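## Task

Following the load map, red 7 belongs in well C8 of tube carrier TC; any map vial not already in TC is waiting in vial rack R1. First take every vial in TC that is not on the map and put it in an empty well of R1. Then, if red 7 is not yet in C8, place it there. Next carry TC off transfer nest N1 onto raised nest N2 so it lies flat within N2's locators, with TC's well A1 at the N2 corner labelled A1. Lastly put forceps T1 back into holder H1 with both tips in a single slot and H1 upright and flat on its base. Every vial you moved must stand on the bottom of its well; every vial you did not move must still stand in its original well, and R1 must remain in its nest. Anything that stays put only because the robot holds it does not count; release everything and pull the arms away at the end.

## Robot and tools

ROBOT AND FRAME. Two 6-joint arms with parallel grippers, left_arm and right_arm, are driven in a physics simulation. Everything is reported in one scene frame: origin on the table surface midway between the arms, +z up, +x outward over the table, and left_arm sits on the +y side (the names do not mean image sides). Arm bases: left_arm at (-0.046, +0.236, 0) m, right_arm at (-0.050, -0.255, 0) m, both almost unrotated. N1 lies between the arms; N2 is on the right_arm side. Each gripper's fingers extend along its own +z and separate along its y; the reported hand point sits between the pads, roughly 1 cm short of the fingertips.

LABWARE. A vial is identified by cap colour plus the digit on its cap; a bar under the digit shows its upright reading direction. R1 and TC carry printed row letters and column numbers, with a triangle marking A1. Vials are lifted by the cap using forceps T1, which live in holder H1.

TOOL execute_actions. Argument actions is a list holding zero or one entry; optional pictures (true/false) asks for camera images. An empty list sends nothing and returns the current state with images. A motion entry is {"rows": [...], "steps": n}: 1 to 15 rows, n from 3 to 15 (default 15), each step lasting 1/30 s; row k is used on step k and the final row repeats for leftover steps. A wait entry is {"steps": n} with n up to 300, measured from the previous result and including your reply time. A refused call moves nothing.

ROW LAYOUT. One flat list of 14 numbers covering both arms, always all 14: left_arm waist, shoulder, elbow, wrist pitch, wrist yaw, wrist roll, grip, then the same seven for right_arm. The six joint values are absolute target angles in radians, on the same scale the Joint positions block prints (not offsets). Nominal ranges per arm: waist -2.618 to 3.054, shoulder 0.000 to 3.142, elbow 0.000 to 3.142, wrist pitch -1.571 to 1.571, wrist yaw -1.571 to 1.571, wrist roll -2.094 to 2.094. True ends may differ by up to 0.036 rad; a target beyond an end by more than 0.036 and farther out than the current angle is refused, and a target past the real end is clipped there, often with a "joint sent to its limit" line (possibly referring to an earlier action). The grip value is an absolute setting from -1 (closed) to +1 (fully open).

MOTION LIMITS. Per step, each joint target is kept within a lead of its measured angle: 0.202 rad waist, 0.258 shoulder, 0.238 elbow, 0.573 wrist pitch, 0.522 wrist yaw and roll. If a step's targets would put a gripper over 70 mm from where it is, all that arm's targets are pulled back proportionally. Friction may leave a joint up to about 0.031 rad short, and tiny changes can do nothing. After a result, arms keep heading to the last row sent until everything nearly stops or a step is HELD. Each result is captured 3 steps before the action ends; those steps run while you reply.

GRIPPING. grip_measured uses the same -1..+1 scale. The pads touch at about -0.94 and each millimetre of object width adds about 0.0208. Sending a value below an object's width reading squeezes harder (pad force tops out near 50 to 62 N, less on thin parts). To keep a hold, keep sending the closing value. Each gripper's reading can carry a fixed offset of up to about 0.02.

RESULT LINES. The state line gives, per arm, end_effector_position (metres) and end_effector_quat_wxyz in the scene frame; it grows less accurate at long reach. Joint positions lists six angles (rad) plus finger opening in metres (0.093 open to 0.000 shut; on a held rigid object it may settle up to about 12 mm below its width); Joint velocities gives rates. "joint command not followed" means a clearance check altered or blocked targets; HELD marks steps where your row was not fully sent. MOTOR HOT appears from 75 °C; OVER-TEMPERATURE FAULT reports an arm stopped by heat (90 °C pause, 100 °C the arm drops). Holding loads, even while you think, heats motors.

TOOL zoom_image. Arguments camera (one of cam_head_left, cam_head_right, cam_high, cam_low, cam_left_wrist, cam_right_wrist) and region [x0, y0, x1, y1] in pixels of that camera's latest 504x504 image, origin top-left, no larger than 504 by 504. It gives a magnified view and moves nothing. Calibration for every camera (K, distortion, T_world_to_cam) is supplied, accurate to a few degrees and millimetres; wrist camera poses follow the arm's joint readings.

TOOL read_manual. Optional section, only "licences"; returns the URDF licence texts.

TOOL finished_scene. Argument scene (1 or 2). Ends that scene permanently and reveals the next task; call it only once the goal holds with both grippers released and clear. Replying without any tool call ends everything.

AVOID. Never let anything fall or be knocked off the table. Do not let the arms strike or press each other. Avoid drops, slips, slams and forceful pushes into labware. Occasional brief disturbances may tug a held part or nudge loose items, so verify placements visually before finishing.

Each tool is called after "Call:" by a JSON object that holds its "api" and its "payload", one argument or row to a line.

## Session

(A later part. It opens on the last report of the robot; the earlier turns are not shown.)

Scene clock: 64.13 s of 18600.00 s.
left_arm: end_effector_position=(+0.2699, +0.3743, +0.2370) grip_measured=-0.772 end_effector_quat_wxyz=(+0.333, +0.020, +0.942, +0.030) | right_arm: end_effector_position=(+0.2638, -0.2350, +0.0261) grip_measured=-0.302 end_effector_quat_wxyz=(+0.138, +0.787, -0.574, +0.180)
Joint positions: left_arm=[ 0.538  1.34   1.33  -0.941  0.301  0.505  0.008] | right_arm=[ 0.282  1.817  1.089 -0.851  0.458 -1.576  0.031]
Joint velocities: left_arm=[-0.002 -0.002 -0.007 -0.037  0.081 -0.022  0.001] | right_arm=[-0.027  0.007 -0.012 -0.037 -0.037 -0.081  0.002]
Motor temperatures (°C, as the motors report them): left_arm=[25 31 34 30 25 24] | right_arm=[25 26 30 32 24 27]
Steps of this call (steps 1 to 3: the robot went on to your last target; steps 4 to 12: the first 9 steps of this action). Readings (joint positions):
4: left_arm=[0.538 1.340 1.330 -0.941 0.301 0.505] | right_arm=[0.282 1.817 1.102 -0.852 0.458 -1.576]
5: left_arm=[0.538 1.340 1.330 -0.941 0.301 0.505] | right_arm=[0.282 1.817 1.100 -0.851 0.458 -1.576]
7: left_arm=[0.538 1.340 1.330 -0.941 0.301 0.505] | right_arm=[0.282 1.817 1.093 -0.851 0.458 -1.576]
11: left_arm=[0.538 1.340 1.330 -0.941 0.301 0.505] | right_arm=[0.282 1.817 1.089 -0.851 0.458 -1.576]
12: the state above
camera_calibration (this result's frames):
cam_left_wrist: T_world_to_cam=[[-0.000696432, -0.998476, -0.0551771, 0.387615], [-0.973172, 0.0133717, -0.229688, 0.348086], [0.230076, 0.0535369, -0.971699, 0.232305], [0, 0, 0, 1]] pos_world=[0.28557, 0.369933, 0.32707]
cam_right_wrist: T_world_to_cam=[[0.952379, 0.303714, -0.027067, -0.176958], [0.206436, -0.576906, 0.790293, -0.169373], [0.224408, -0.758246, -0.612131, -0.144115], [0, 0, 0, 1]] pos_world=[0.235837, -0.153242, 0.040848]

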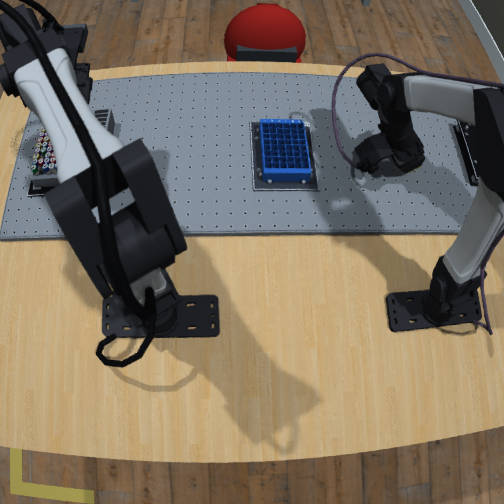

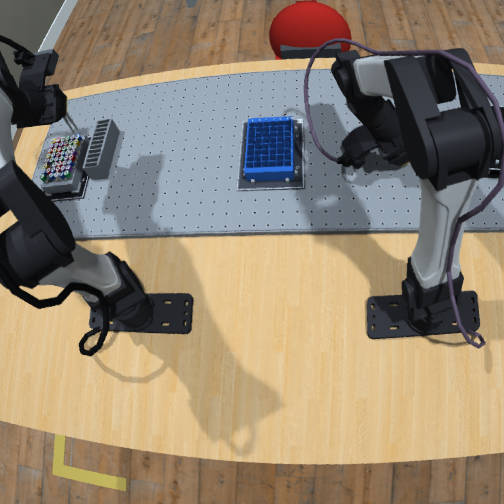

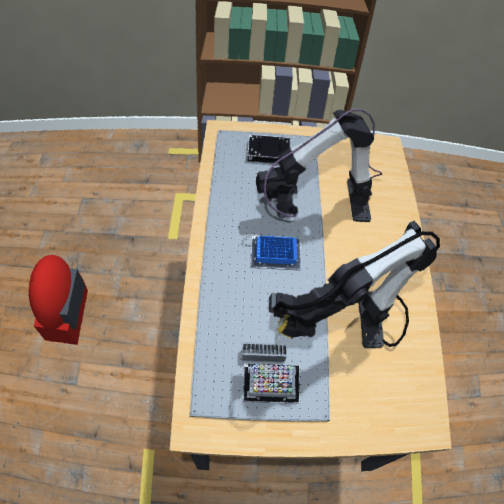

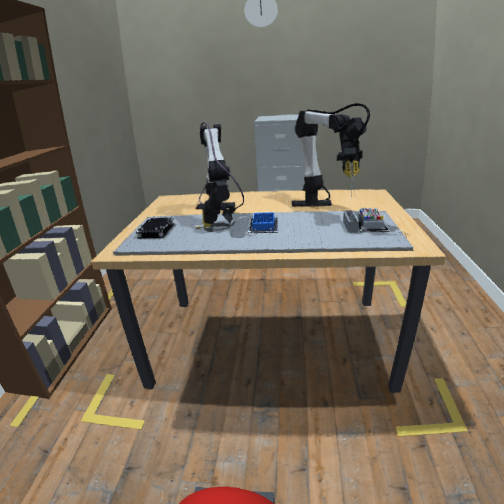

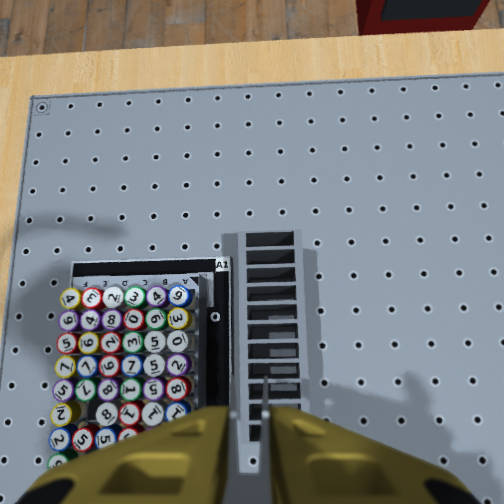

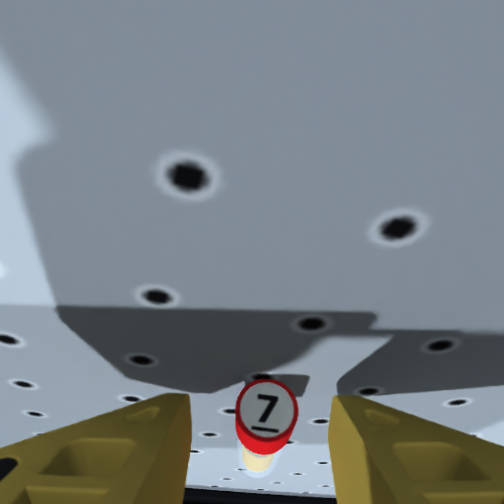

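Call:
{"api": "execute_actions", "payload": {
  "actions": [
    {"rows":[[0.527,1.33,1.32,-0.95,0.31,0.51,-0.77,0.29,1.828,1.075,-0.85,0.46,-1.58,-0.4],[0.527,1.33,1.32,-0.95,0.31,0.51,-0.77,0.29,1.828,1.075,-0.85,0.46,-1.58,-0.5],[0.527,1.33,1.32,-0.95,0.31,0.51,-0.77,0.29,1.828,1.075,-0.85,0.46,-1.58,-0.58],[0.527,1.33,1.32,-0.95,0.31,0.51,-0.77,0.29,1.828,1.075,-0.85,0.46,-1.58,-0.64],[0.527,1.33,1.32,-0.95,0.31,0.51,-0.77,0.29,1.828,1.075,-0.85,0.46,-1.58,-0.68],[0.527,1.33,1.32,-0.95,0.31,0.51,-0.77,0.29,1.828,1.075,-0.85,0.46,-1.58,-0.72],[0.527,1.33,1.32,-0.95,0.31,0.51,-0.77,0.29,1.828,1.075,-0.85,0.46,-1.58,-0.76],[0.527,1.33,1.32,-0.95,0.31,0.51,-0.77,0.29,1.828,1.075,-0.85,0.46,-1.58,-0.8]],"steps":13}
  ]
}}

Call:
{"api": "execute_actions", "payload": {
  "actions": [
    {"rows":[[0.527,1.33,1.32,-0.95,0.31,0.51,-0.77,0.29,1.79,1.09,-0.85,0.46,-1.58,-0.8],[0.527,1.33,1.32,-0.95,0.31,0.51,-0.77,0.29,1.77,1.09,-0.85,0.46,-1.58,-0.8],[0.527,1.33,1.32,-0.95,0.31,0.51,-0.77,0.29,1.75,1.09,-0.85,0.46,-1.58,-0.8],[0.527,1.33,1.32,-0.95,0.31,0.51,-0.77,0.29,1.72,1.09,-0.85,0.46,-1.58,-0.8],[0.527,1.33,1.32,-0.95,0.31,0.51,-0.77,0.29,1.69,1.09,-0.85,0.46,-1.58,-0.8],[0.527,1.33,1.32,-0.95,0.31,0.51,-0.77,0.29,1.66,1.09,-0.85,0.46,-1.58,-0.8],[0.527,1.33,1.32,-0.95,0.31,0.51,-0.77,0.29,1.63,1.09,-0.85,0.46,-1.58,-0.8],[0.527,1.33,1.32,-0.95,0.31,0.51,-0.77,0.29,1.6,1.09,-0.85,0.46,-1.58,-0.8]],"steps":15}
  ],
  "pictures": true
}}

Scene clock: 64.80 s of 18600.00 s.
left_arm: end_effector_position=(+0.2699, +0.3743, +0.2370) grip_measured=-0.772 end_effector_quat_wxyz=(+0.333, +0.020, +0.942, +0.030) | right_arm: end_effector_position=(+0.2638, -0.2350, +0.0261) grip_measured=-0.787 end_effector_quat_wxyz=(+0.138, +0.787, -0.574, +0.180)
Joint positions: left_arm=[ 0.538  1.34   1.33  -0.941  0.301  0.505  0.008] | right_arm=[ 0.282  1.817  1.089 -0.851  0.458 -1.576  0.007]
Joint velocities: left_arm=[-0.012 -0.007  0.012 -0.007  0.007 -0.037  0.001] | right_arm=[-0.002 -0.007 -0.007 -0.007  0.007  0.066 -0.002]
Motor temperatures (°C, as the motors report them): left_arm=[25 31 34 30 25 24] | right_arm=[25 27 30 31 24 27]
Steps of this call (steps 1 to 3: the last 3 steps of your previous action; steps 4 to 10: the robot went on to your last target; steps 11 to 20: the first 10 steps of this action). Readings (joint positions):
11: left_arm=[0.538 1.340 1.330 -0.941 0.301 0.505] | right_arm=[0.282 1.817 1.089 -0.851 0.458 -1.576]
12: left_arm=[0.538 1.340 1.330 -0.941 0.301 0.505] | right_arm=[0.282 1.817 1.089 -0.851 0.458 -1.576]
14: left_arm=[0.538 1.340 1.330 -0.941 0.301 0.505] | right_arm=[0.282 1.817 1.089 -0.851 0.458 -1.576]
18: left_arm=[0.538 1.340 1.330 -0.941 0.301 0.505] | right_arm=[0.282 1.817 1.089 -0.851 0.458 -1.576]
20: the state above

Scene clock: 65.30 s of 18600.00 s.
left_arm: end_effector_position=(+0.2699, +0.3743, +0.2370) grip_measured=-0.772 end_effector_quat_wxyz=(+0.333, +0.020, +0.942, +0.030) | right_arm: end_effector_position=(+0.2756, -0.2316, +0.0923) grip_measured=-0.788 end_effector_quat_wxyz=(+0.050, +0.767, -0.591, +0.245)
Joint positions: left_arm=[ 0.538  1.34   1.33  -0.941  0.301  0.505  0.008] | right_arm=[ 0.282  1.592  1.089 -0.851  0.459 -1.576  0.007]
Joint velocities: left_arm=[-0.027 -0.012 -0.027  0.066 -0.037  0.007 -0.001] | right_arm=[ 0.002 -0.139  0.007  0.051 -0.066 -0.037 -0.001]
Motor temperatures (°C, as the motors report them): left_arm=[25 31 34 30 25 24] | right_arm=[25 27 30 31 24 27]
Steps of this call (steps 1 to 3: the last 3 steps of your previous action; steps 4 to 15: the first 12 steps of this action). Readings (joint positions):
4: left_arm=[0.538 1.340 1.330 -0.941 0.301 0.505] | right_arm=[0.282 1.816 1.089 -0.851 0.458 -1.576]
5: left_arm=[0.538 1.340 1.330 -0.941 0.301 0.505] | right_arm=[0.282 1.812 1.089 -0.851 0.458 -1.576]
7: left_arm=[0.538 1.340 1.330 -0.941 0.301 0.505] | right_arm=[0.282 1.789 1.089 -0.851 0.458 -1.576]
11: left_arm=[0.538 1.340 1.330 -0.941 0.301 0.505] | right_arm=[0.282 1.676 1.089 -0.851 0.458 -1.576]
15: the state above
camera_calibration (this result's frames):
cam_left_wrist: T_world_to_cam=[[-0.000696432, -0.998476, -0.0551771, 0.387615], [-0.973172, 0.0133717, -0.229688, 0.348086], [0.230076, 0.0535369, -0.971699, 0.232305], [0, 0, 0, 1]] pos_world=[0.28557, 0.369933, 0.32707]
cam_right_wrist: T_world_to_cam=[[0.933951, 0.297911, 0.197447, -0.204452], [0.0364228, -0.62891, 0.776625, -0.186062], [0.355541, -0.718138, -0.598221, -0.131753], [0, 0, 0, 1]] pos_world=[0.244569, -0.150724, 0.106051]

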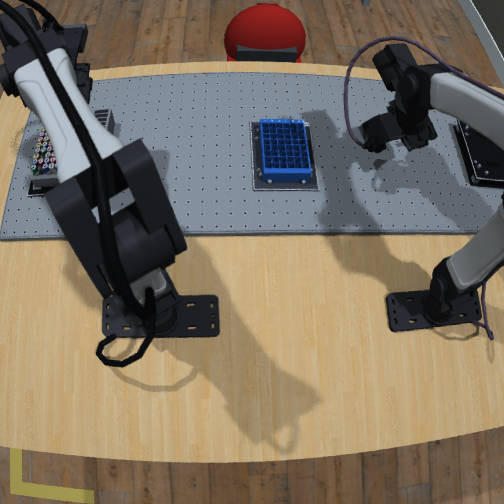

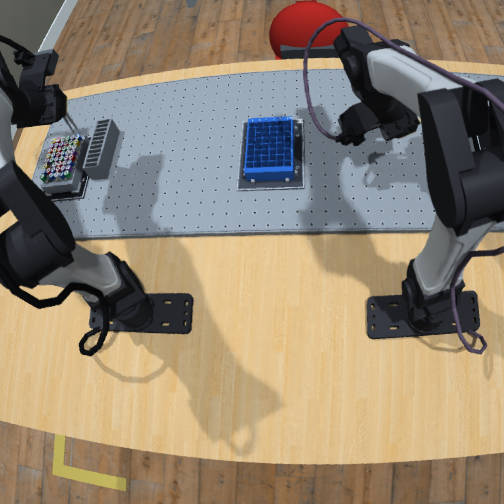

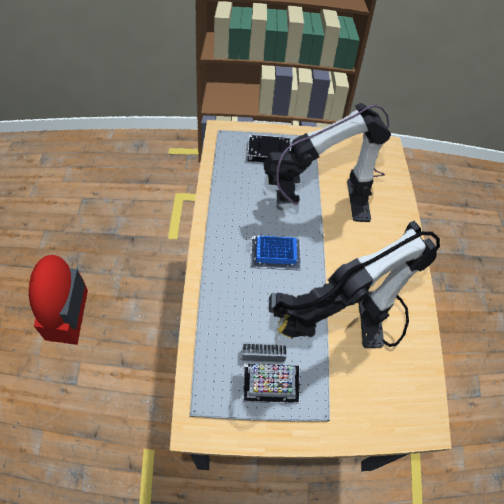

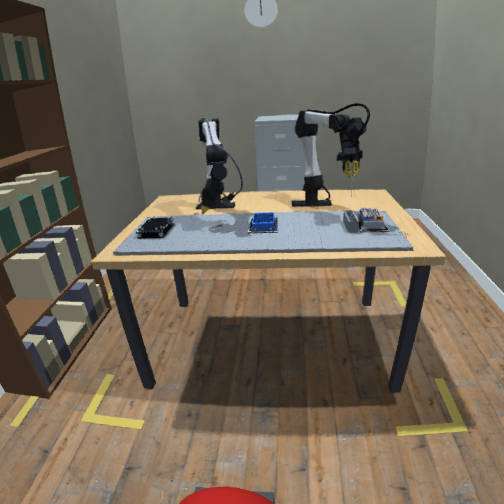

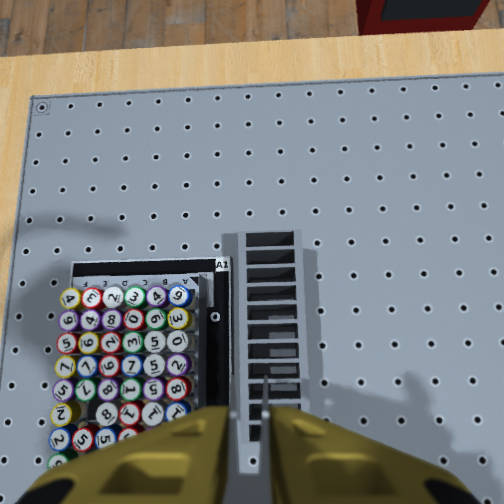

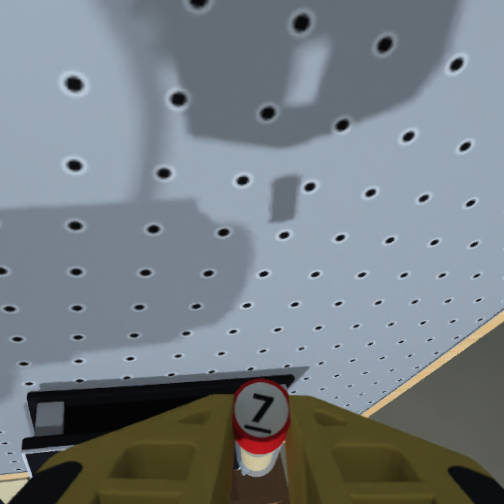

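Call:
{"api": "execute_actions", "payload": {
  "actions": [
    {"rows":[[0.527,1.33,1.32,-0.95,0.31,0.51,-0.77,0.29,1.55,1.05,-0.75,0.42,-1.45,-0.8],[0.527,1.33,1.32,-0.95,0.31,0.51,-0.77,0.29,1.51,1.0,-0.65,0.38,-1.32,-0.8],[0.527,1.33,1.32,-0.95,0.31,0.51,-0.77,0.29,1.47,0.95,-0.55,0.34,-1.19,-0.8],[0.527,1.33,1.32,-0.95,0.31,0.51,-0.77,0.29,1.43,0.9,-0.45,0.3,-1.06,-0.8],[0.527,1.33,1.32,-0.95,0.31,0.51,-0.77,0.29,1.39,0.85,-0.35,0.26,-0.93,-0.8],[0.527,1.33,1.32,-0.95,0.31,0.51,-0.77,0.29,1.35,0.8,-0.25,0.22,-0.8,-0.8],[0.527,1.33,1.32,-0.95,0.31,0.51,-0.77,0.29,1.32,0.75,-0.15,0.18,-0.67,-0.8],[0.527,1.33,1.32,-0.95,0.31,0.51,-0.77,0.29,1.29,0.7,-0.05,0.14,-0.54,-0.8],[0.527,1.33,1.32,-0.95,0.31,0.51,-0.77,0.29,1.26,0.65,0.05,0.1,-0.41,-0.8],[0.527,1.33,1.32,-0.95,0.31,0.51,-0.77,0.29,1.24,0.6,0.15,0.06,-0.28,-0.8],[0.527,1.33,1.32,-0.95,0.31,0.51,-0.77,0.29,1.23,0.55,0.25,0.02,-0.15,-0.8],[0.527,1.33,1.32,-0.95,0.31,0.51,-0.77,0.29,1.22,0.5,0.33,-0.005,-0.02,-0.8],[0.527,1.33,1.32,-0.95,0.31,0.51,-0.77,0.29,1.22,0.46,0.39,-0.005,0.005,-0.8],[0.527,1.33,1.32,-0.95,0.31,0.51,-0.77,0.29,1.22,0.42,0.39,-0.005,0.005,-0.8],[0.527,1.33,1.32,-0.95,0.31,0.51,-0.77,0.29,1.22,0.40,0.39,-0.005,0.005,-0.8]],"steps":15}
  ]
}}

Call:
{"api": "execute_actions", "payload": {
  "actions": [
    {"steps":15}
  ]
}}

Call:
{"api": "execute_actions", "payload": {
  "actions": [
    {"rows":[[0.527,1.33,1.32,-0.95,0.31,0.51,-0.77,0.32,1.22,0.40,0.39,-0.005,0.005,-0.8],[0.527,1.33,1.32,-0.95,0.31,0.51,-0.77,0.36,1.22,0.40,0.39,-0.005,0.005,-0.8],[0.527,1.33,1.32,-0.95,0.31,0.51,-0.77,0.41,1.22,0.40,0.39,-0.005,0.005,-0.8],[0.527,1.33,1.32,-0.95,0.31,0.51,-0.77,0.46,1.22,0.40,0.39,-0.005,0.005,-0.8],[0.527,1.33,1.32,-0.95,0.31,0.51,-0.77,0.51,1.22,0.40,0.39,-0.005,0.005,-0.8],[0.527,1.33,1.32,-0.95,0.31,0.51,-0.77,0.56,1.22,0.40,0.39,-0.005,0.005,-0.8],[0.527,1.33,1.32,-0.95,0.31,0.51,-0.77,0.61,1.22,0.40,0.39,-0.005,0.005,-0.8],[0.527,1.33,1.32,-0.95,0.31,0.51,-0.77,0.66,1.22,0.40,0.39,-0.005,0.005,-0.8],[0.527,1.33,1.32,-0.95,0.31,0.51,-0.77,0.70,1.22,0.40,0.39,-0.005,0.005,-0.8],[0.527,1.33,1.32,-0.95,0.31,0.51,-0.77,0.73,1.22,0.40,0.39,-0.005,0.005,-0.8],[0.527,1.33,1.32,-0.95,0.31,0.51,-0.77,0.75,1.22,0.40,0.39,-0.005,0.005,-0.8],[0.527,1.33,1.32,-0.95,0.31,0.51,-0.77,0.762,1.22,0.40,0.39,-0.005,0.005,-0.8]],"steps":15}
  ]
}}

Call:
{"api": "execute_actions", "payload": {
  "actions": [
    {"steps":12}
  ],
  "pictures": true
}}

Call:
{"api": "zoom_image", "payload": {
  "camera": "cam_low",
  "region": [220,170,300,250]
}}

Call:
{"api": "zoom_image", "payload": {
  "camera": "cam_high",
  "region": [250,210,320,280]
}}

Call:
{"api": "zoom_image", "payload": {
  "camera": "cam_head_left",
  "region": [240,110,340,210]
}}

Scene clock: 66.70 s of 18600.00 s.
left_arm: end_effector_position=(+0.2699, +0.3743, +0.2370) grip_measured=-0.772 end_effector_quat_wxyz=(+0.333, +0.020, +0.942, +0.030) | right_arm: end_effector_position=(+0.2948, -0.1738, +0.1113) grip_measured=-0.788 end_effector_quat_wxyz=(+0.405, -0.377, +0.822, -0.135)
Joint positions: left_arm=[ 0.538  1.34   1.33  -0.941  0.301  0.505  0.008] | right_arm=[ 0.282  1.249  0.609 -0.059  0.15  -0.627  0.007]
Joint velocities: left_arm=[-0.012 -0.007  0.012 -0.066 -0.037  0.022 -0.   ] | right_arm=[-0.007 -0.466 -1.385  2.85  -0.989  2.85   0.001]
Motor temperatures (°C, as the motors report them): left_arm=[25 31 34 30 25 24] | right_arm=[25 27 30 31 24 27]
Steps of this call (steps 1 to 3: the last 3 steps of your previous action; steps 4 to 15: the robot went on to your last target; steps 16 to 30: nothing new was sent; steps 31 to 42: the first 12 steps of this action). Readings (joint positions):
31: left_arm=[0.538 1.340 1.330 -0.941 0.301 0.505] | right_arm=[0.282 1.587 1.085 -0.841 0.456 -1.560]
32: left_arm=[0.538 1.340 1.330 -0.941 0.301 0.505] | right_arm=[0.282 1.576 1.068 -0.810 0.446 -1.521]
34: left_arm=[0.538 1.340 1.330 -0.941 0.301 0.505] | right_arm=[0.282 1.519 0.997 -0.706 0.408 -1.391]
38: left_arm=[0.538 1.340 1.330 -0.941 0.301 0.505] | right_arm=[0.282 1.358 0.802 -0.420 0.291 -1.019]
42: the state above

Scene clock: 67.20 s of 18600.00 s.
left_arm: end_effector_position=(+0.2699, +0.3743, +0.2370) grip_measured=-0.772 end_effector_quat_wxyz=(+0.333, +0.020, +0.942, +0.030) | right_arm: end_effector_position=(+0.2935, -0.1490, +0.1158) grip_measured=-0.788 end_effector_quat_wxyz=(+0.522, -0.136, +0.839, +0.071)
Joint positions: left_arm=[ 0.538  1.34   1.33  -0.941  0.301  0.505  0.008] | right_arm=[ 0.282  1.229  0.407  0.36   0.007 -0.023  0.007]
Joint velocities: left_arm=[-0.012  0.012 -0.002  0.022 -0.051  0.051 -0.001] | right_arm=[-0.027 -0.007 -0.002  0.154  0.051  0.168 -0.001]
Motor temperatures (°C, as the motors report them): left_arm=[25 31 34 30 25 24] | right_arm=[25 27 30 31 24 27]
Kept back: nothing.
Steps of this call (steps 1 to 3: the last 3 steps of your previous action; steps 4 to 15: the robot went on to your last target). Readings (joint positions):
1: left_arm=[0.538 1.340 1.330 -0.941 0.301 0.505] | right_arm=[0.282 1.237 0.564 0.030 0.120 -0.529]
2: left_arm=[0.538 1.340 1.330 -0.941 0.301 0.505] | right_arm=[0.282 1.231 0.521 0.107 0.096 -0.431]
4: left_arm=[0.538 1.340 1.330 -0.941 0.301 0.505] | right_arm=[0.282 1.229 0.452 0.207 0.061 -0.276]
8: left_arm=[0.538 1.340 1.330 -0.941 0.301 0.505] | right_arm=[0.282 1.229 0.407 0.285 0.026 -0.112]
15: the state above

Scene clock: 67.60 s of 18600.00 s.
left_arm: end_effector_position=(+0.2699, +0.3743, +0.2370) grip_measured=-0.772 end_effector_quat_wxyz=(+0.333, +0.020, +0.942, +0.030) | right_arm: end_effector_position=(+0.2140, -0.0086, +0.1195) grip_measured=-0.788 end_effector_quat_wxyz=(+0.496, -0.312, +0.786, +0.197)
Joint positions: left_arm=[ 0.538  1.34   1.33  -0.941  0.301  0.505  0.008] | right_arm=[ 0.728  1.229  0.407  0.377 -0.005 -0.002  0.007]
Joint velocities: left_arm=[ 0.012  0.002  0.012 -0.022  0.007  0.037 -0.001] | right_arm=[ 0.681 -0.007  0.007 -0.007 -0.066 -0.066  0.   ]
Motor temperatures (°C, as the motors report them): left_arm=[25 31 34 30 25 24] | right_arm=[25 27 30 32 24 27]
Steps of this call (steps 1 to 12: the first 12 steps of this action). Readings (joint positions):
1: left_arm=[0.538 1.340 1.330 -0.941 0.301 0.505] | right_arm=[0.285 1.229 0.407 0.364 0.007 -0.018]
2: left_arm=[0.538 1.340 1.330 -0.941 0.301 0.505] | right_arm=[0.298 1.229 0.407 0.367 0.009 -0.014]
4: left_arm=[0.538 1.340 1.330 -0.941 0.301 0.505] | right_arm=[0.362 1.229 0.407 0.371 0.012 -0.007]
8: left_arm=[0.538 1.340 1.330 -0.941 0.301 0.505] | right_arm=[0.566 1.229 0.407 0.376 0.006 -0.003]
12: the state above

Scene clock: 68.00 s of 18600.00 s.
left_arm: end_effector_position=(+0.2699, +0.3743, +0.2370) grip_measured=-0.772 end_effector_quat_wxyz=(+0.333, +0.020, +0.942, +0.030) | right_arm: end_effector_position=(+0.2060, -0.0003, +0.1195) grip_measured=-0.788 end_effector_quat_wxyz=(+0.492, -0.324, +0.781, +0.206)
Joint positions: left_arm=[ 0.538  1.34   1.33  -0.941  0.301  0.505  0.008] | right_arm=[ 0.758  1.229  0.407  0.377 -0.009 -0.     0.007]
Joint velocities: left_arm=[-0.012  0.007 -0.002  0.051 -0.007 -0.007  0.   ] | right_arm=[ 0.007 -0.002  0.012  0.037 -0.051  0.022 -0.001]
Motor temperatures (°C, as the motors report them): left_arm=[25 31 34 30 25 24] | right_arm=[25 27 30 32 24 27]
Kept back: nothing.
Steps of this call (steps 1 to 3: the last 3 steps of your previous action; steps 4 to 12: the robot went on to your last target). Readings (joint positions):
1: left_arm=[0.538 1.340 1.330 -0.941 0.301 0.505] | right_arm=[0.746 1.229 0.407 0.377 -0.008 -0.002]
2: left_arm=[0.538 1.340 1.330 -0.941 0.301 0.505] | right_arm=[0.755 1.229 0.407 0.377 -0.009 -0.002]
4: left_arm=[0.538 1.340 1.330 -0.941 0.301 0.505] | right_arm=[0.758 1.229 0.407 0.377 -0.009 -0.002]
8: left_arm=[0.538 1.340 1.330 -0.941 0.301 0.505] | right_arm=[0.758 1.229 0.407 0.377 -0.009 -0.001]
12: the state above
camera_calibration (this result's frames):
cam_left_wrist: T_world_to_cam=[[-0.000696432, -0.998476, -0.0551771, 0.387615], [-0.973172, 0.0133717, -0.229688, 0.348086], [0.230076, 0.0535369, -0.971699, 0.232305], [0, 0, 0, 1]] pos_world=[0.28557, 0.369933, 0.32707]
cam_right_wrist: T_world_to_cam=[[0.720116, -0.693846, -0.00324636, -0.145979], [-0.544315, -0.562009, -0.622789, 0.22766], [0.430295, 0.450247, -0.782383, 0.0822913], [0, 0, 0, 1]] pos_world=[0.193631, -0.010391, 0.205694]

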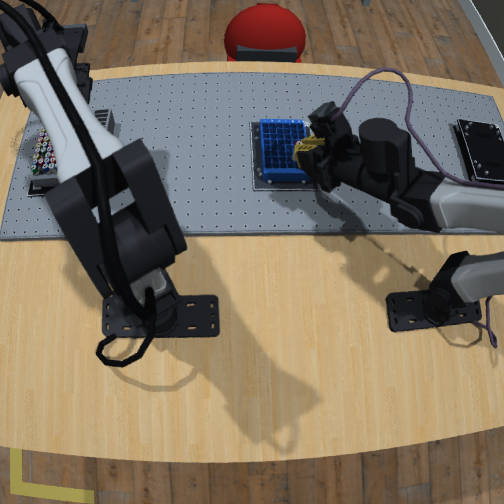

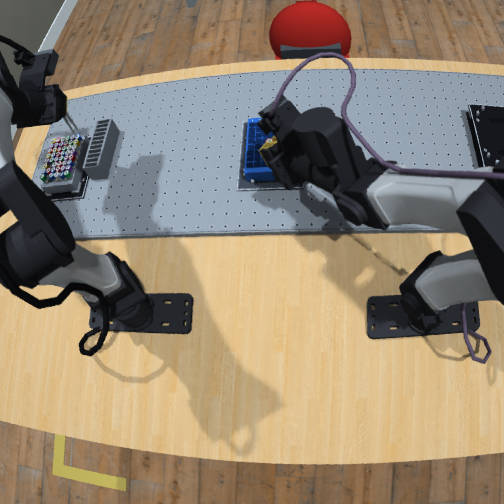

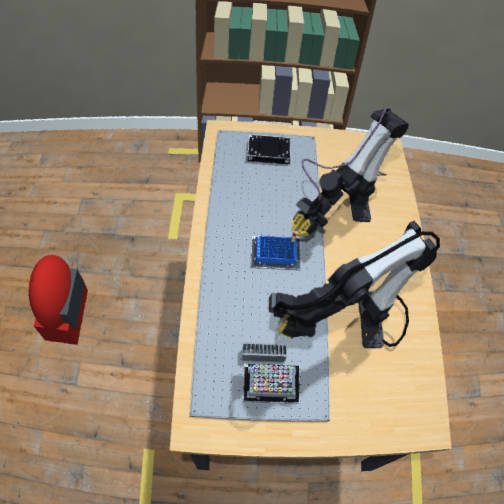

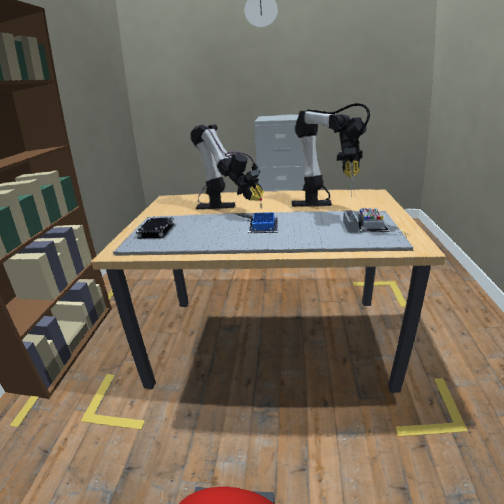

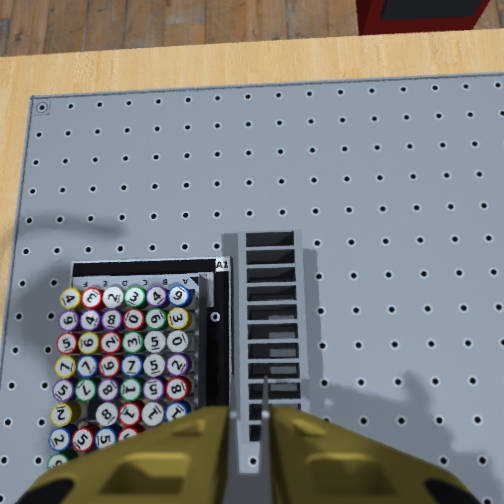

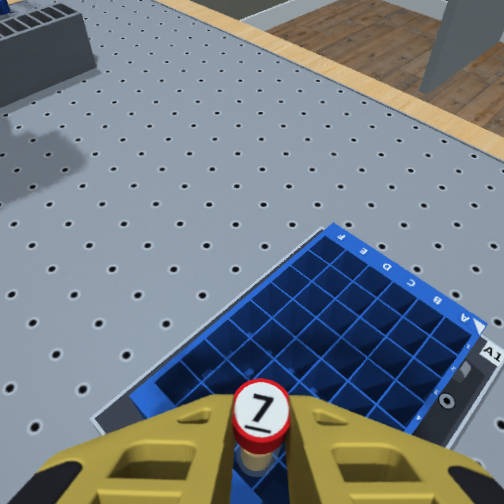

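Region (220, 170, 300, 250) of cam_low's 504x504 image, scaled by 6.300, with more detail than that image has.

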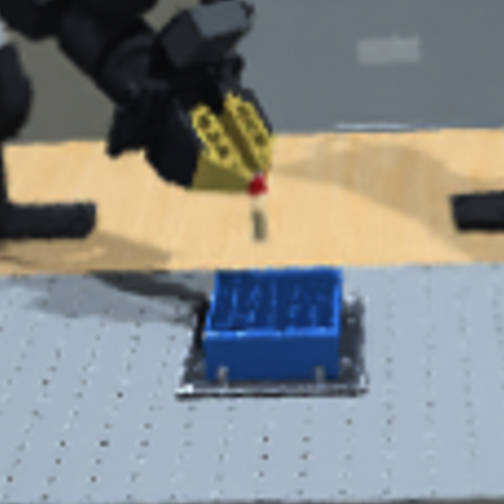

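Region (250, 210, 320, 280) of cam_high's 504x504 image, scaled by 7.200, with more detail than that image has.

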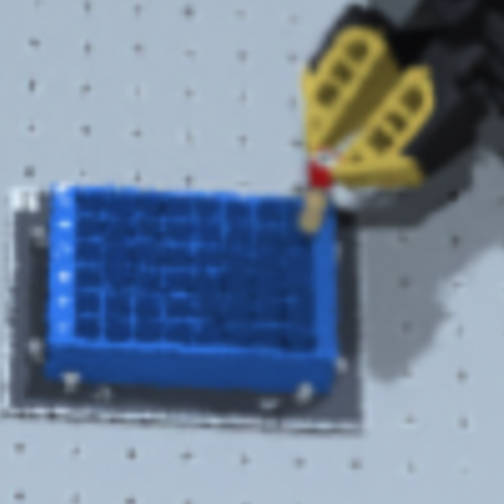

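Region (240, 110, 340, 210) of cam_head_left's 504x504 image, scaled by 5.040, with more detail than that image has.

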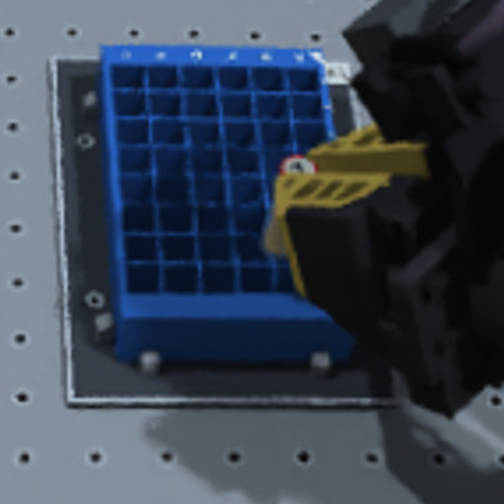

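Call:
{"api": "execute_actions", "payload": {
  "actions": [
    {"rows":[[0.527,1.33,1.32,-0.95,0.31,0.51,-0.77,0.762,1.26,0.385,0.41,-0.005,0.005,-0.8],[0.527,1.33,1.32,-0.95,0.31,0.51,-0.77,0.762,1.27,0.38,0.43,-0.005,0.005,-0.8],[0.527,1.33,1.32,-0.95,0.31,0.51,-0.77,0.762,1.28,0.378,0.45,-0.005,0.005,-0.8],[0.527,1.33,1.32,-0.95,0.31,0.51,-0.77,0.762,1.29,0.376,0.465,-0.005,0.005,-0.8],[0.527,1.33,1.32,-0.95,0.31,0.51,-0.77,0.762,1.30,0.375,0.475,-0.005,0.005,-0.8],[0.527,1.33,1.32,-0.95,0.31,0.51,-0.77,0.762,1.31,0.375,0.475,-0.005,0.005,-0.8],[0.527,1.33,1.32,-0.95,0.31,0.51,-0.77,0.762,1.317,0.375,0.475,-0.005,0.005,-0.8]],"steps":15}
  ]
}}

Call:
{"api": "execute_actions", "payload": {
  "actions": [
    {"steps":12}
  ],
  "pictures": true
}}

Call:
{"api": "zoom_image", "payload": {
  "camera": "cam_right_wrist",
  "region": [160,344,360,504]
}}

Call:
{"api": "zoom_image", "payload": {
  "camera": "cam_high",
  "region": [265,220,315,270]
}}

Call:
{"api": "zoom_image", "payload": {
  "camera": "cam_head_left",
  "region": [255,125,325,195]
}}

Scene clock: 68.67 s of 18600.00 s.
left_arm: end_effector_position=(+0.2699, +0.3743, +0.2370) grip_measured=-0.772 end_effector_quat_wxyz=(+0.333, +0.020, +0.942, +0.030) | right_arm: end_effector_position=(+0.2084, +0.0021, +0.1039) grip_measured=-0.788 end_effector_quat_wxyz=(+0.486, -0.325, +0.785, +0.204)
Joint positions: left_arm=[ 0.538  1.34   1.33  -0.941  0.301  0.505  0.008] | right_arm=[ 0.758  1.3    0.392  0.447 -0.009  0.     0.007]
Joint velocities: left_arm=[-0.002  0.002 -0.012  0.037 -0.037 -0.022 -0.001] | right_arm=[-0.022 -0.012  0.012  0.066  0.037 -0.081 -0.001]
Motor temperatures (°C, as the motors report them): left_arm=[25 31 34 30 25 24] | right_arm=[25 27 30 32 24 27]
Steps of this call (steps 1 to 8: the robot went on to your last target; steps 9 to 20: the first 12 steps of this action). Readings (joint positions):
9: left_arm=[0.538 1.340 1.330 -0.941 0.301 0.505] | right_arm=[0.758 1.230 0.407 0.379 -0.009 0.000]
10: left_arm=[0.538 1.340 1.330 -0.941 0.301 0.505] | right_arm=[0.758 1.234 0.407 0.386 -0.009 0.000]
12: left_arm=[0.538 1.340 1.330 -0.941 0.301 0.505] | right_arm=[0.758 1.250 0.407 0.408 -0.009 0.000]
16: left_arm=[0.538 1.340 1.330 -0.941 0.301 0.505] | right_arm=[0.758 1.289 0.398 0.441 -0.009 0.000]
20: the state above

Scene clock: 69.07 s of 18600.00 s.
left_arm: end_effector_position=(+0.2699, +0.3743, +0.2370) grip_measured=-0.772 end_effector_quat_wxyz=(+0.333, +0.020, +0.942, +0.030) | right_arm: end_effector_position=(+0.2094, +0.0031, +0.1068) grip_measured=-0.788 end_effector_quat_wxyz=(+0.491, -0.324, +0.782, +0.206)
Joint positions: left_arm=[ 0.538  1.34   1.33  -0.941  0.301  0.505  0.008] | right_arm=[ 0.758  1.3    0.392  0.46  -0.009  0.     0.007]
Joint velocities: left_arm=[-0.012 -0.002  0.007 -0.022 -0.066 -0.022  0.   ] | right_arm=[-0.012 -0.002 -0.007  0.022  0.007  0.022  0.   ]
Motor temperatures (°C, as the motors report them): left_arm=[25 31 34 30 25 24] | right_arm=[25 27 30 32 24 27]
Kept back: nothing.
Steps of this call (steps 1 to 3: the last 3 steps of your previous action; steps 4 to 12: the robot went on to your last target). Readings (joint positions):
1: left_arm=[0.538 1.340 1.330 -0.941 0.301 0.505] | right_arm=[0.758 1.300 0.392 0.448 -0.009 0.000]
2: left_arm=[0.538 1.340 1.330 -0.941 0.301 0.505] | right_arm=[0.758 1.300 0.392 0.451 -0.009 0.000]
4: left_arm=[0.538 1.340 1.330 -0.941 0.301 0.505] | right_arm=[0.758 1.300 0.392 0.455 -0.009 0.000]
8: left_arm=[0.538 1.340 1.330 -0.941 0.301 0.505] | right_arm=[0.758 1.300 0.392 0.459 -0.009 0.000]
12: the state above
camera_calibration (this result's frames):
cam_left_wrist: T_world_to_cam=[[-0.000696432, -0.998476, -0.0551771, 0.387615], [-0.973172, 0.0133717, -0.229688, 0.348086], [0.230076, 0.0535369, -0.971699, 0.232305], [0, 0, 0, 1]] pos_world=[0.28557, 0.369933, 0.32707]
cam_right_wrist: T_world_to_cam=[[0.719992, -0.693972, -0.00367345, -0.146067], [-0.546077, -0.563269, -0.620103, 0.22365], [0.428265, 0.448475, -0.784512, 0.0699657], [0, 0, 0, 1]] pos_world=[0.197333, -0.00676895, 0.193038]

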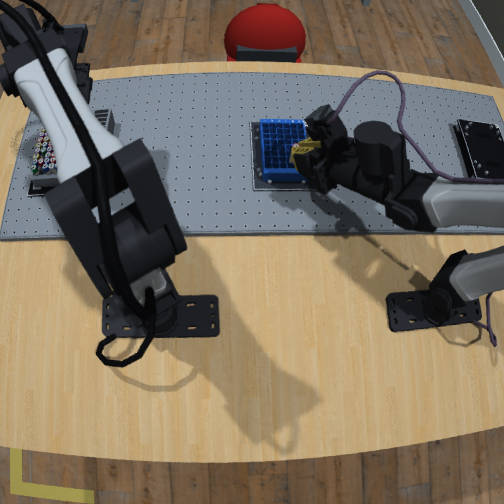

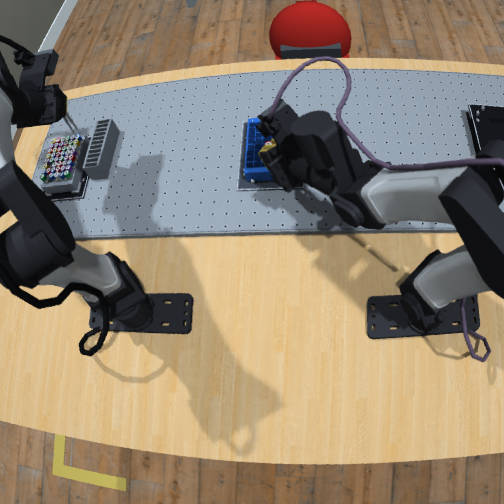

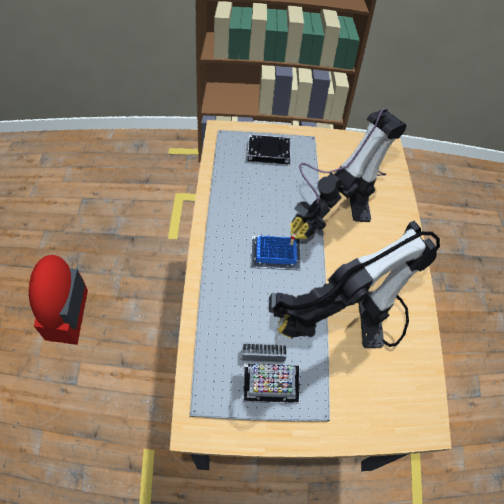

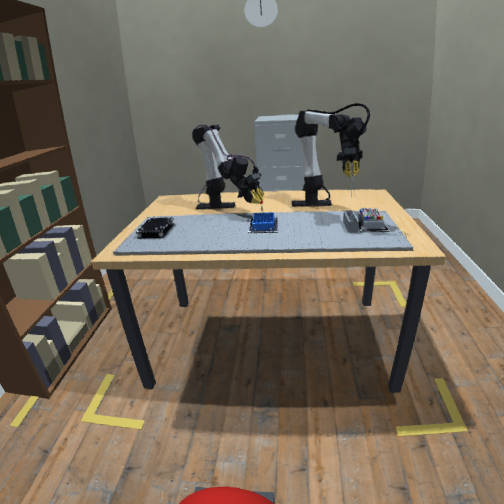

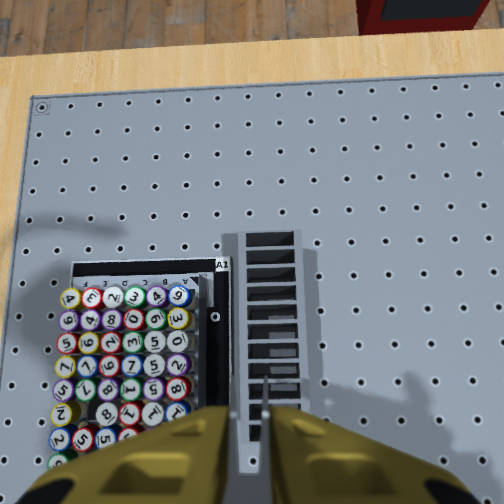

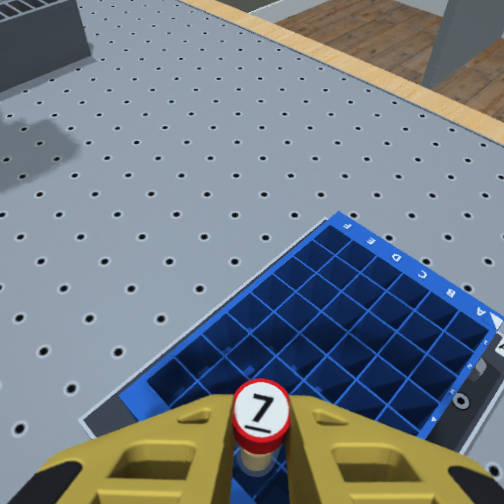

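Region (160, 344, 360, 504) of cam_right_wrist's 504x504 image, scaled by 2.520, with more detail than that image has; it fills the top 403 rows of this view, and the rest is white.

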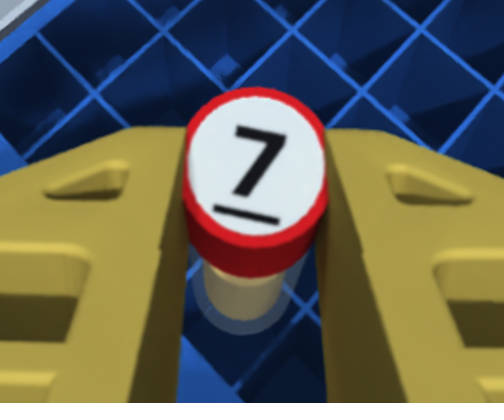

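Region (265, 220, 315, 270) of cam_high's 504x504 image, scaled by 10.080, with more detail than that image has.

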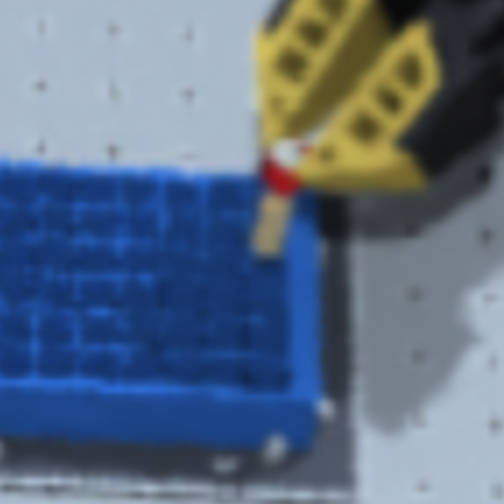

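Region (255, 125, 325, 195) of cam_head_left's 504x504 image, scaled by 7.200, with more detail than that image has.

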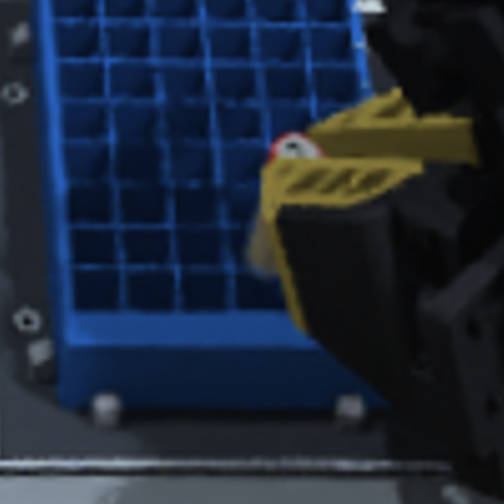

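Call:
{"api": "execute_actions", "payload": {
  "actions": [
    {"rows":[[0.527,1.33,1.32,-0.95,0.31,0.51,-0.77,0.762,1.33,0.385,0.47,-0.005,0.005,-0.8],[0.527,1.33,1.32,-0.95,0.31,0.51,-0.77,0.762,1.335,0.385,0.47,-0.005,0.005,-0.8],[0.527,1.33,1.32,-0.95,0.31,0.51,-0.77,0.762,1.34,0.385,0.47,-0.005,0.005,-0.8]],"steps":14}
  ],
  "pictures": true
}}

Call:
{"api": "zoom_image", "payload": {
  "camera": "cam_right_wrist",
  "region": [160,344,360,504]
}}

Call:
{"api": "zoom_image", "payload": {
  "camera": "cam_high",
  "region": [265,220,315,270]
}}

Call:
{"api": "zoom_image", "payload": {
  "camera": "cam_head_left",
  "region": [255,125,325,195]
}}

Scene clock: 69.67 s of 18600.00 s.
left_arm: end_effector_position=(+0.2699, +0.3743, +0.2370) grip_measured=-0.772 end_effector_quat_wxyz=(+0.333, +0.020, +0.942, +0.030) | right_arm: end_effector_position=(+0.2095, +0.0032, +0.1002) grip_measured=-0.788 end_effector_quat_wxyz=(+0.484, -0.326, +0.786, +0.203)
Joint positions: left_arm=[ 0.538  1.34   1.33  -0.941  0.301  0.505  0.008] | right_arm=[ 0.758  1.321  0.392  0.463 -0.009  0.     0.007]
Joint velocities: left_arm=[ 0.012 -0.027  0.007 -0.022 -0.037 -0.007 -0.   ] | right_arm=[-0.022  0.002 -0.002 -0.081 -0.051  0.022  0.001]
Motor temperatures (°C, as the motors report them): left_arm=[25 31 34 30 25 24] | right_arm=[25 27 30 32 24 27]
Steps of this call (steps 1 to 7: the robot went on to your last target; steps 8 to 18: the first 11 steps of this action). Readings (joint positions):
8: left_arm=[0.538 1.340 1.330 -0.941 0.301 0.505] | right_arm=[0.758 1.300 0.392 0.460 -0.009 0.000]
9: left_arm=[0.538 1.340 1.330 -0.941 0.301 0.505] | right_arm=[0.758 1.302 0.392 0.461 -0.009 0.000]
11: left_arm=[0.538 1.340 1.330 -0.941 0.301 0.505] | right_arm=[0.758 1.310 0.392 0.463 -0.009 0.000]
15: left_arm=[0.538 1.340 1.330 -0.941 0.301 0.505] | right_arm=[0.758 1.321 0.392 0.463 -0.009 0.000]
18: the state above
camera_calibration (this result's frames):
cam_left_wrist: T_world_to_cam=[[-0.000696432, -0.998476, -0.0551771, 0.387615], [-0.973172, 0.0133717, -0.229688, 0.348086], [0.230076, 0.0535369, -0.971699, 0.232305], [0, 0, 0, 1]] pos_world=[0.28557, 0.369933, 0.32707]
cam_right_wrist: T_world_to_cam=[[0.719943, -0.694021, -0.00410464, -0.14604], [-0.553893, -0.570997, -0.605941, 0.219894], [0.418192, 0.438517, -0.795499, 0.0679614], [0, 0, 0, 1]] pos_world=[0.198517, -0.0055983, 0.186707]

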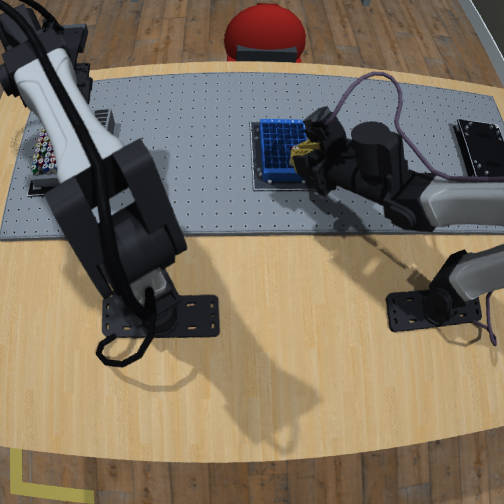

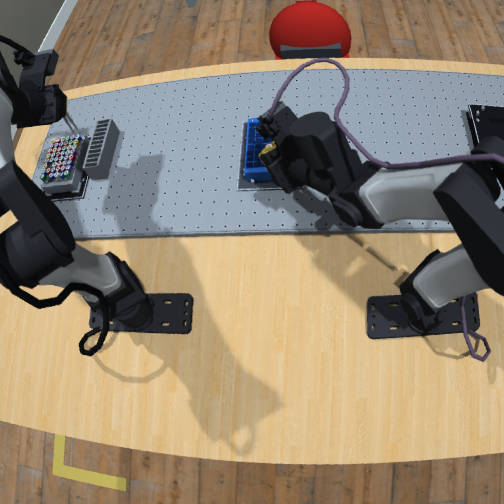

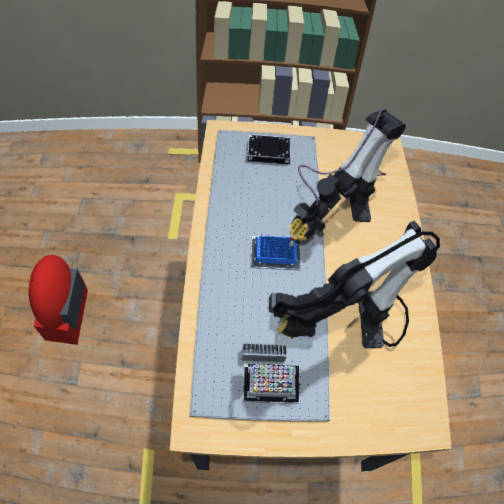

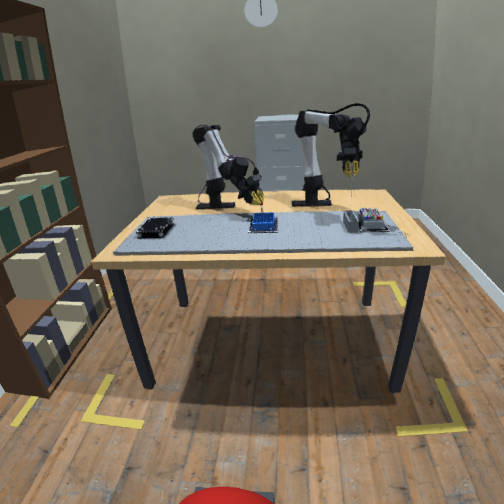

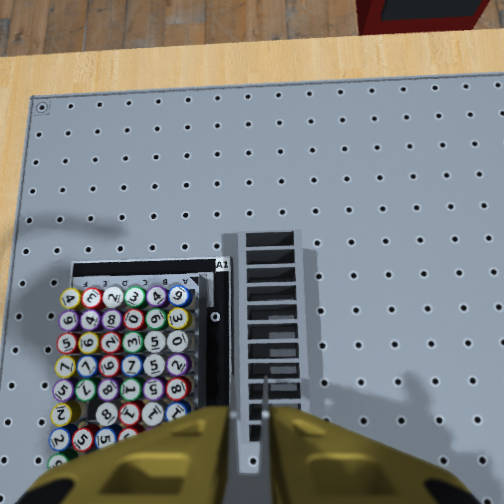

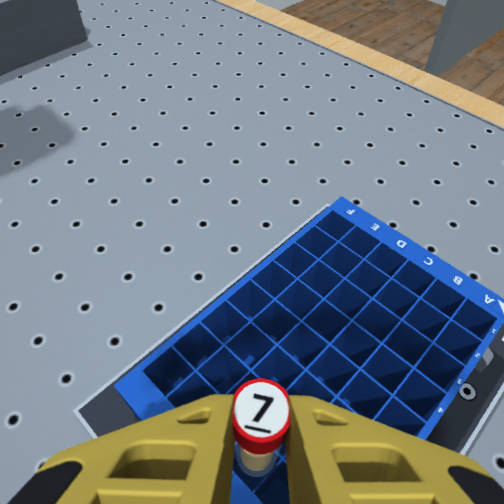

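Region (160, 344, 360, 504) of cam_right_wrist's 504x504 image, scaled by 2.520, with more detail than that image has; it fills the top 403 rows of this view, and the rest is white.

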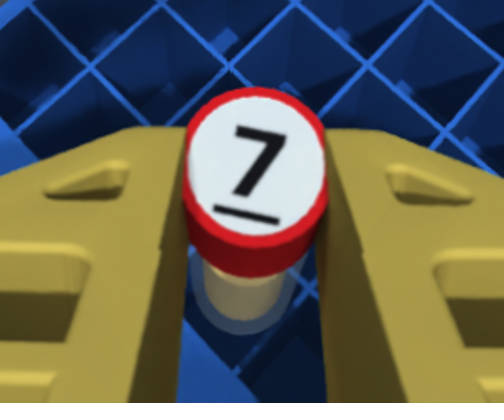

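Region (265, 220, 315, 270) of cam_high's 504x504 image, scaled by 10.080, with more detail than that image has.

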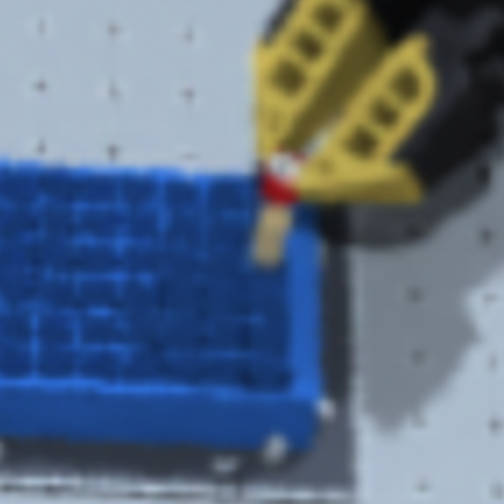

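Region (255, 125, 325, 195) of cam_head_left's 504x504 image, scaled by 7.200, with more detail than that image has.

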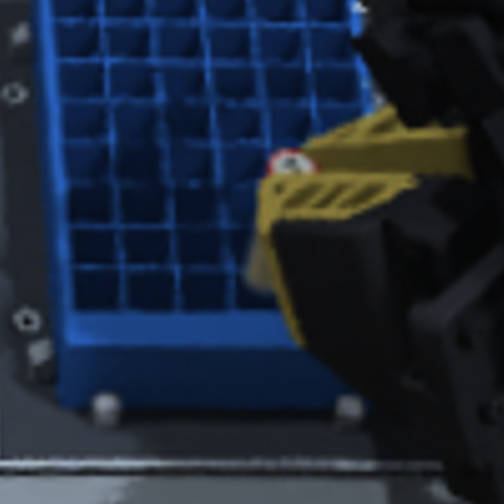

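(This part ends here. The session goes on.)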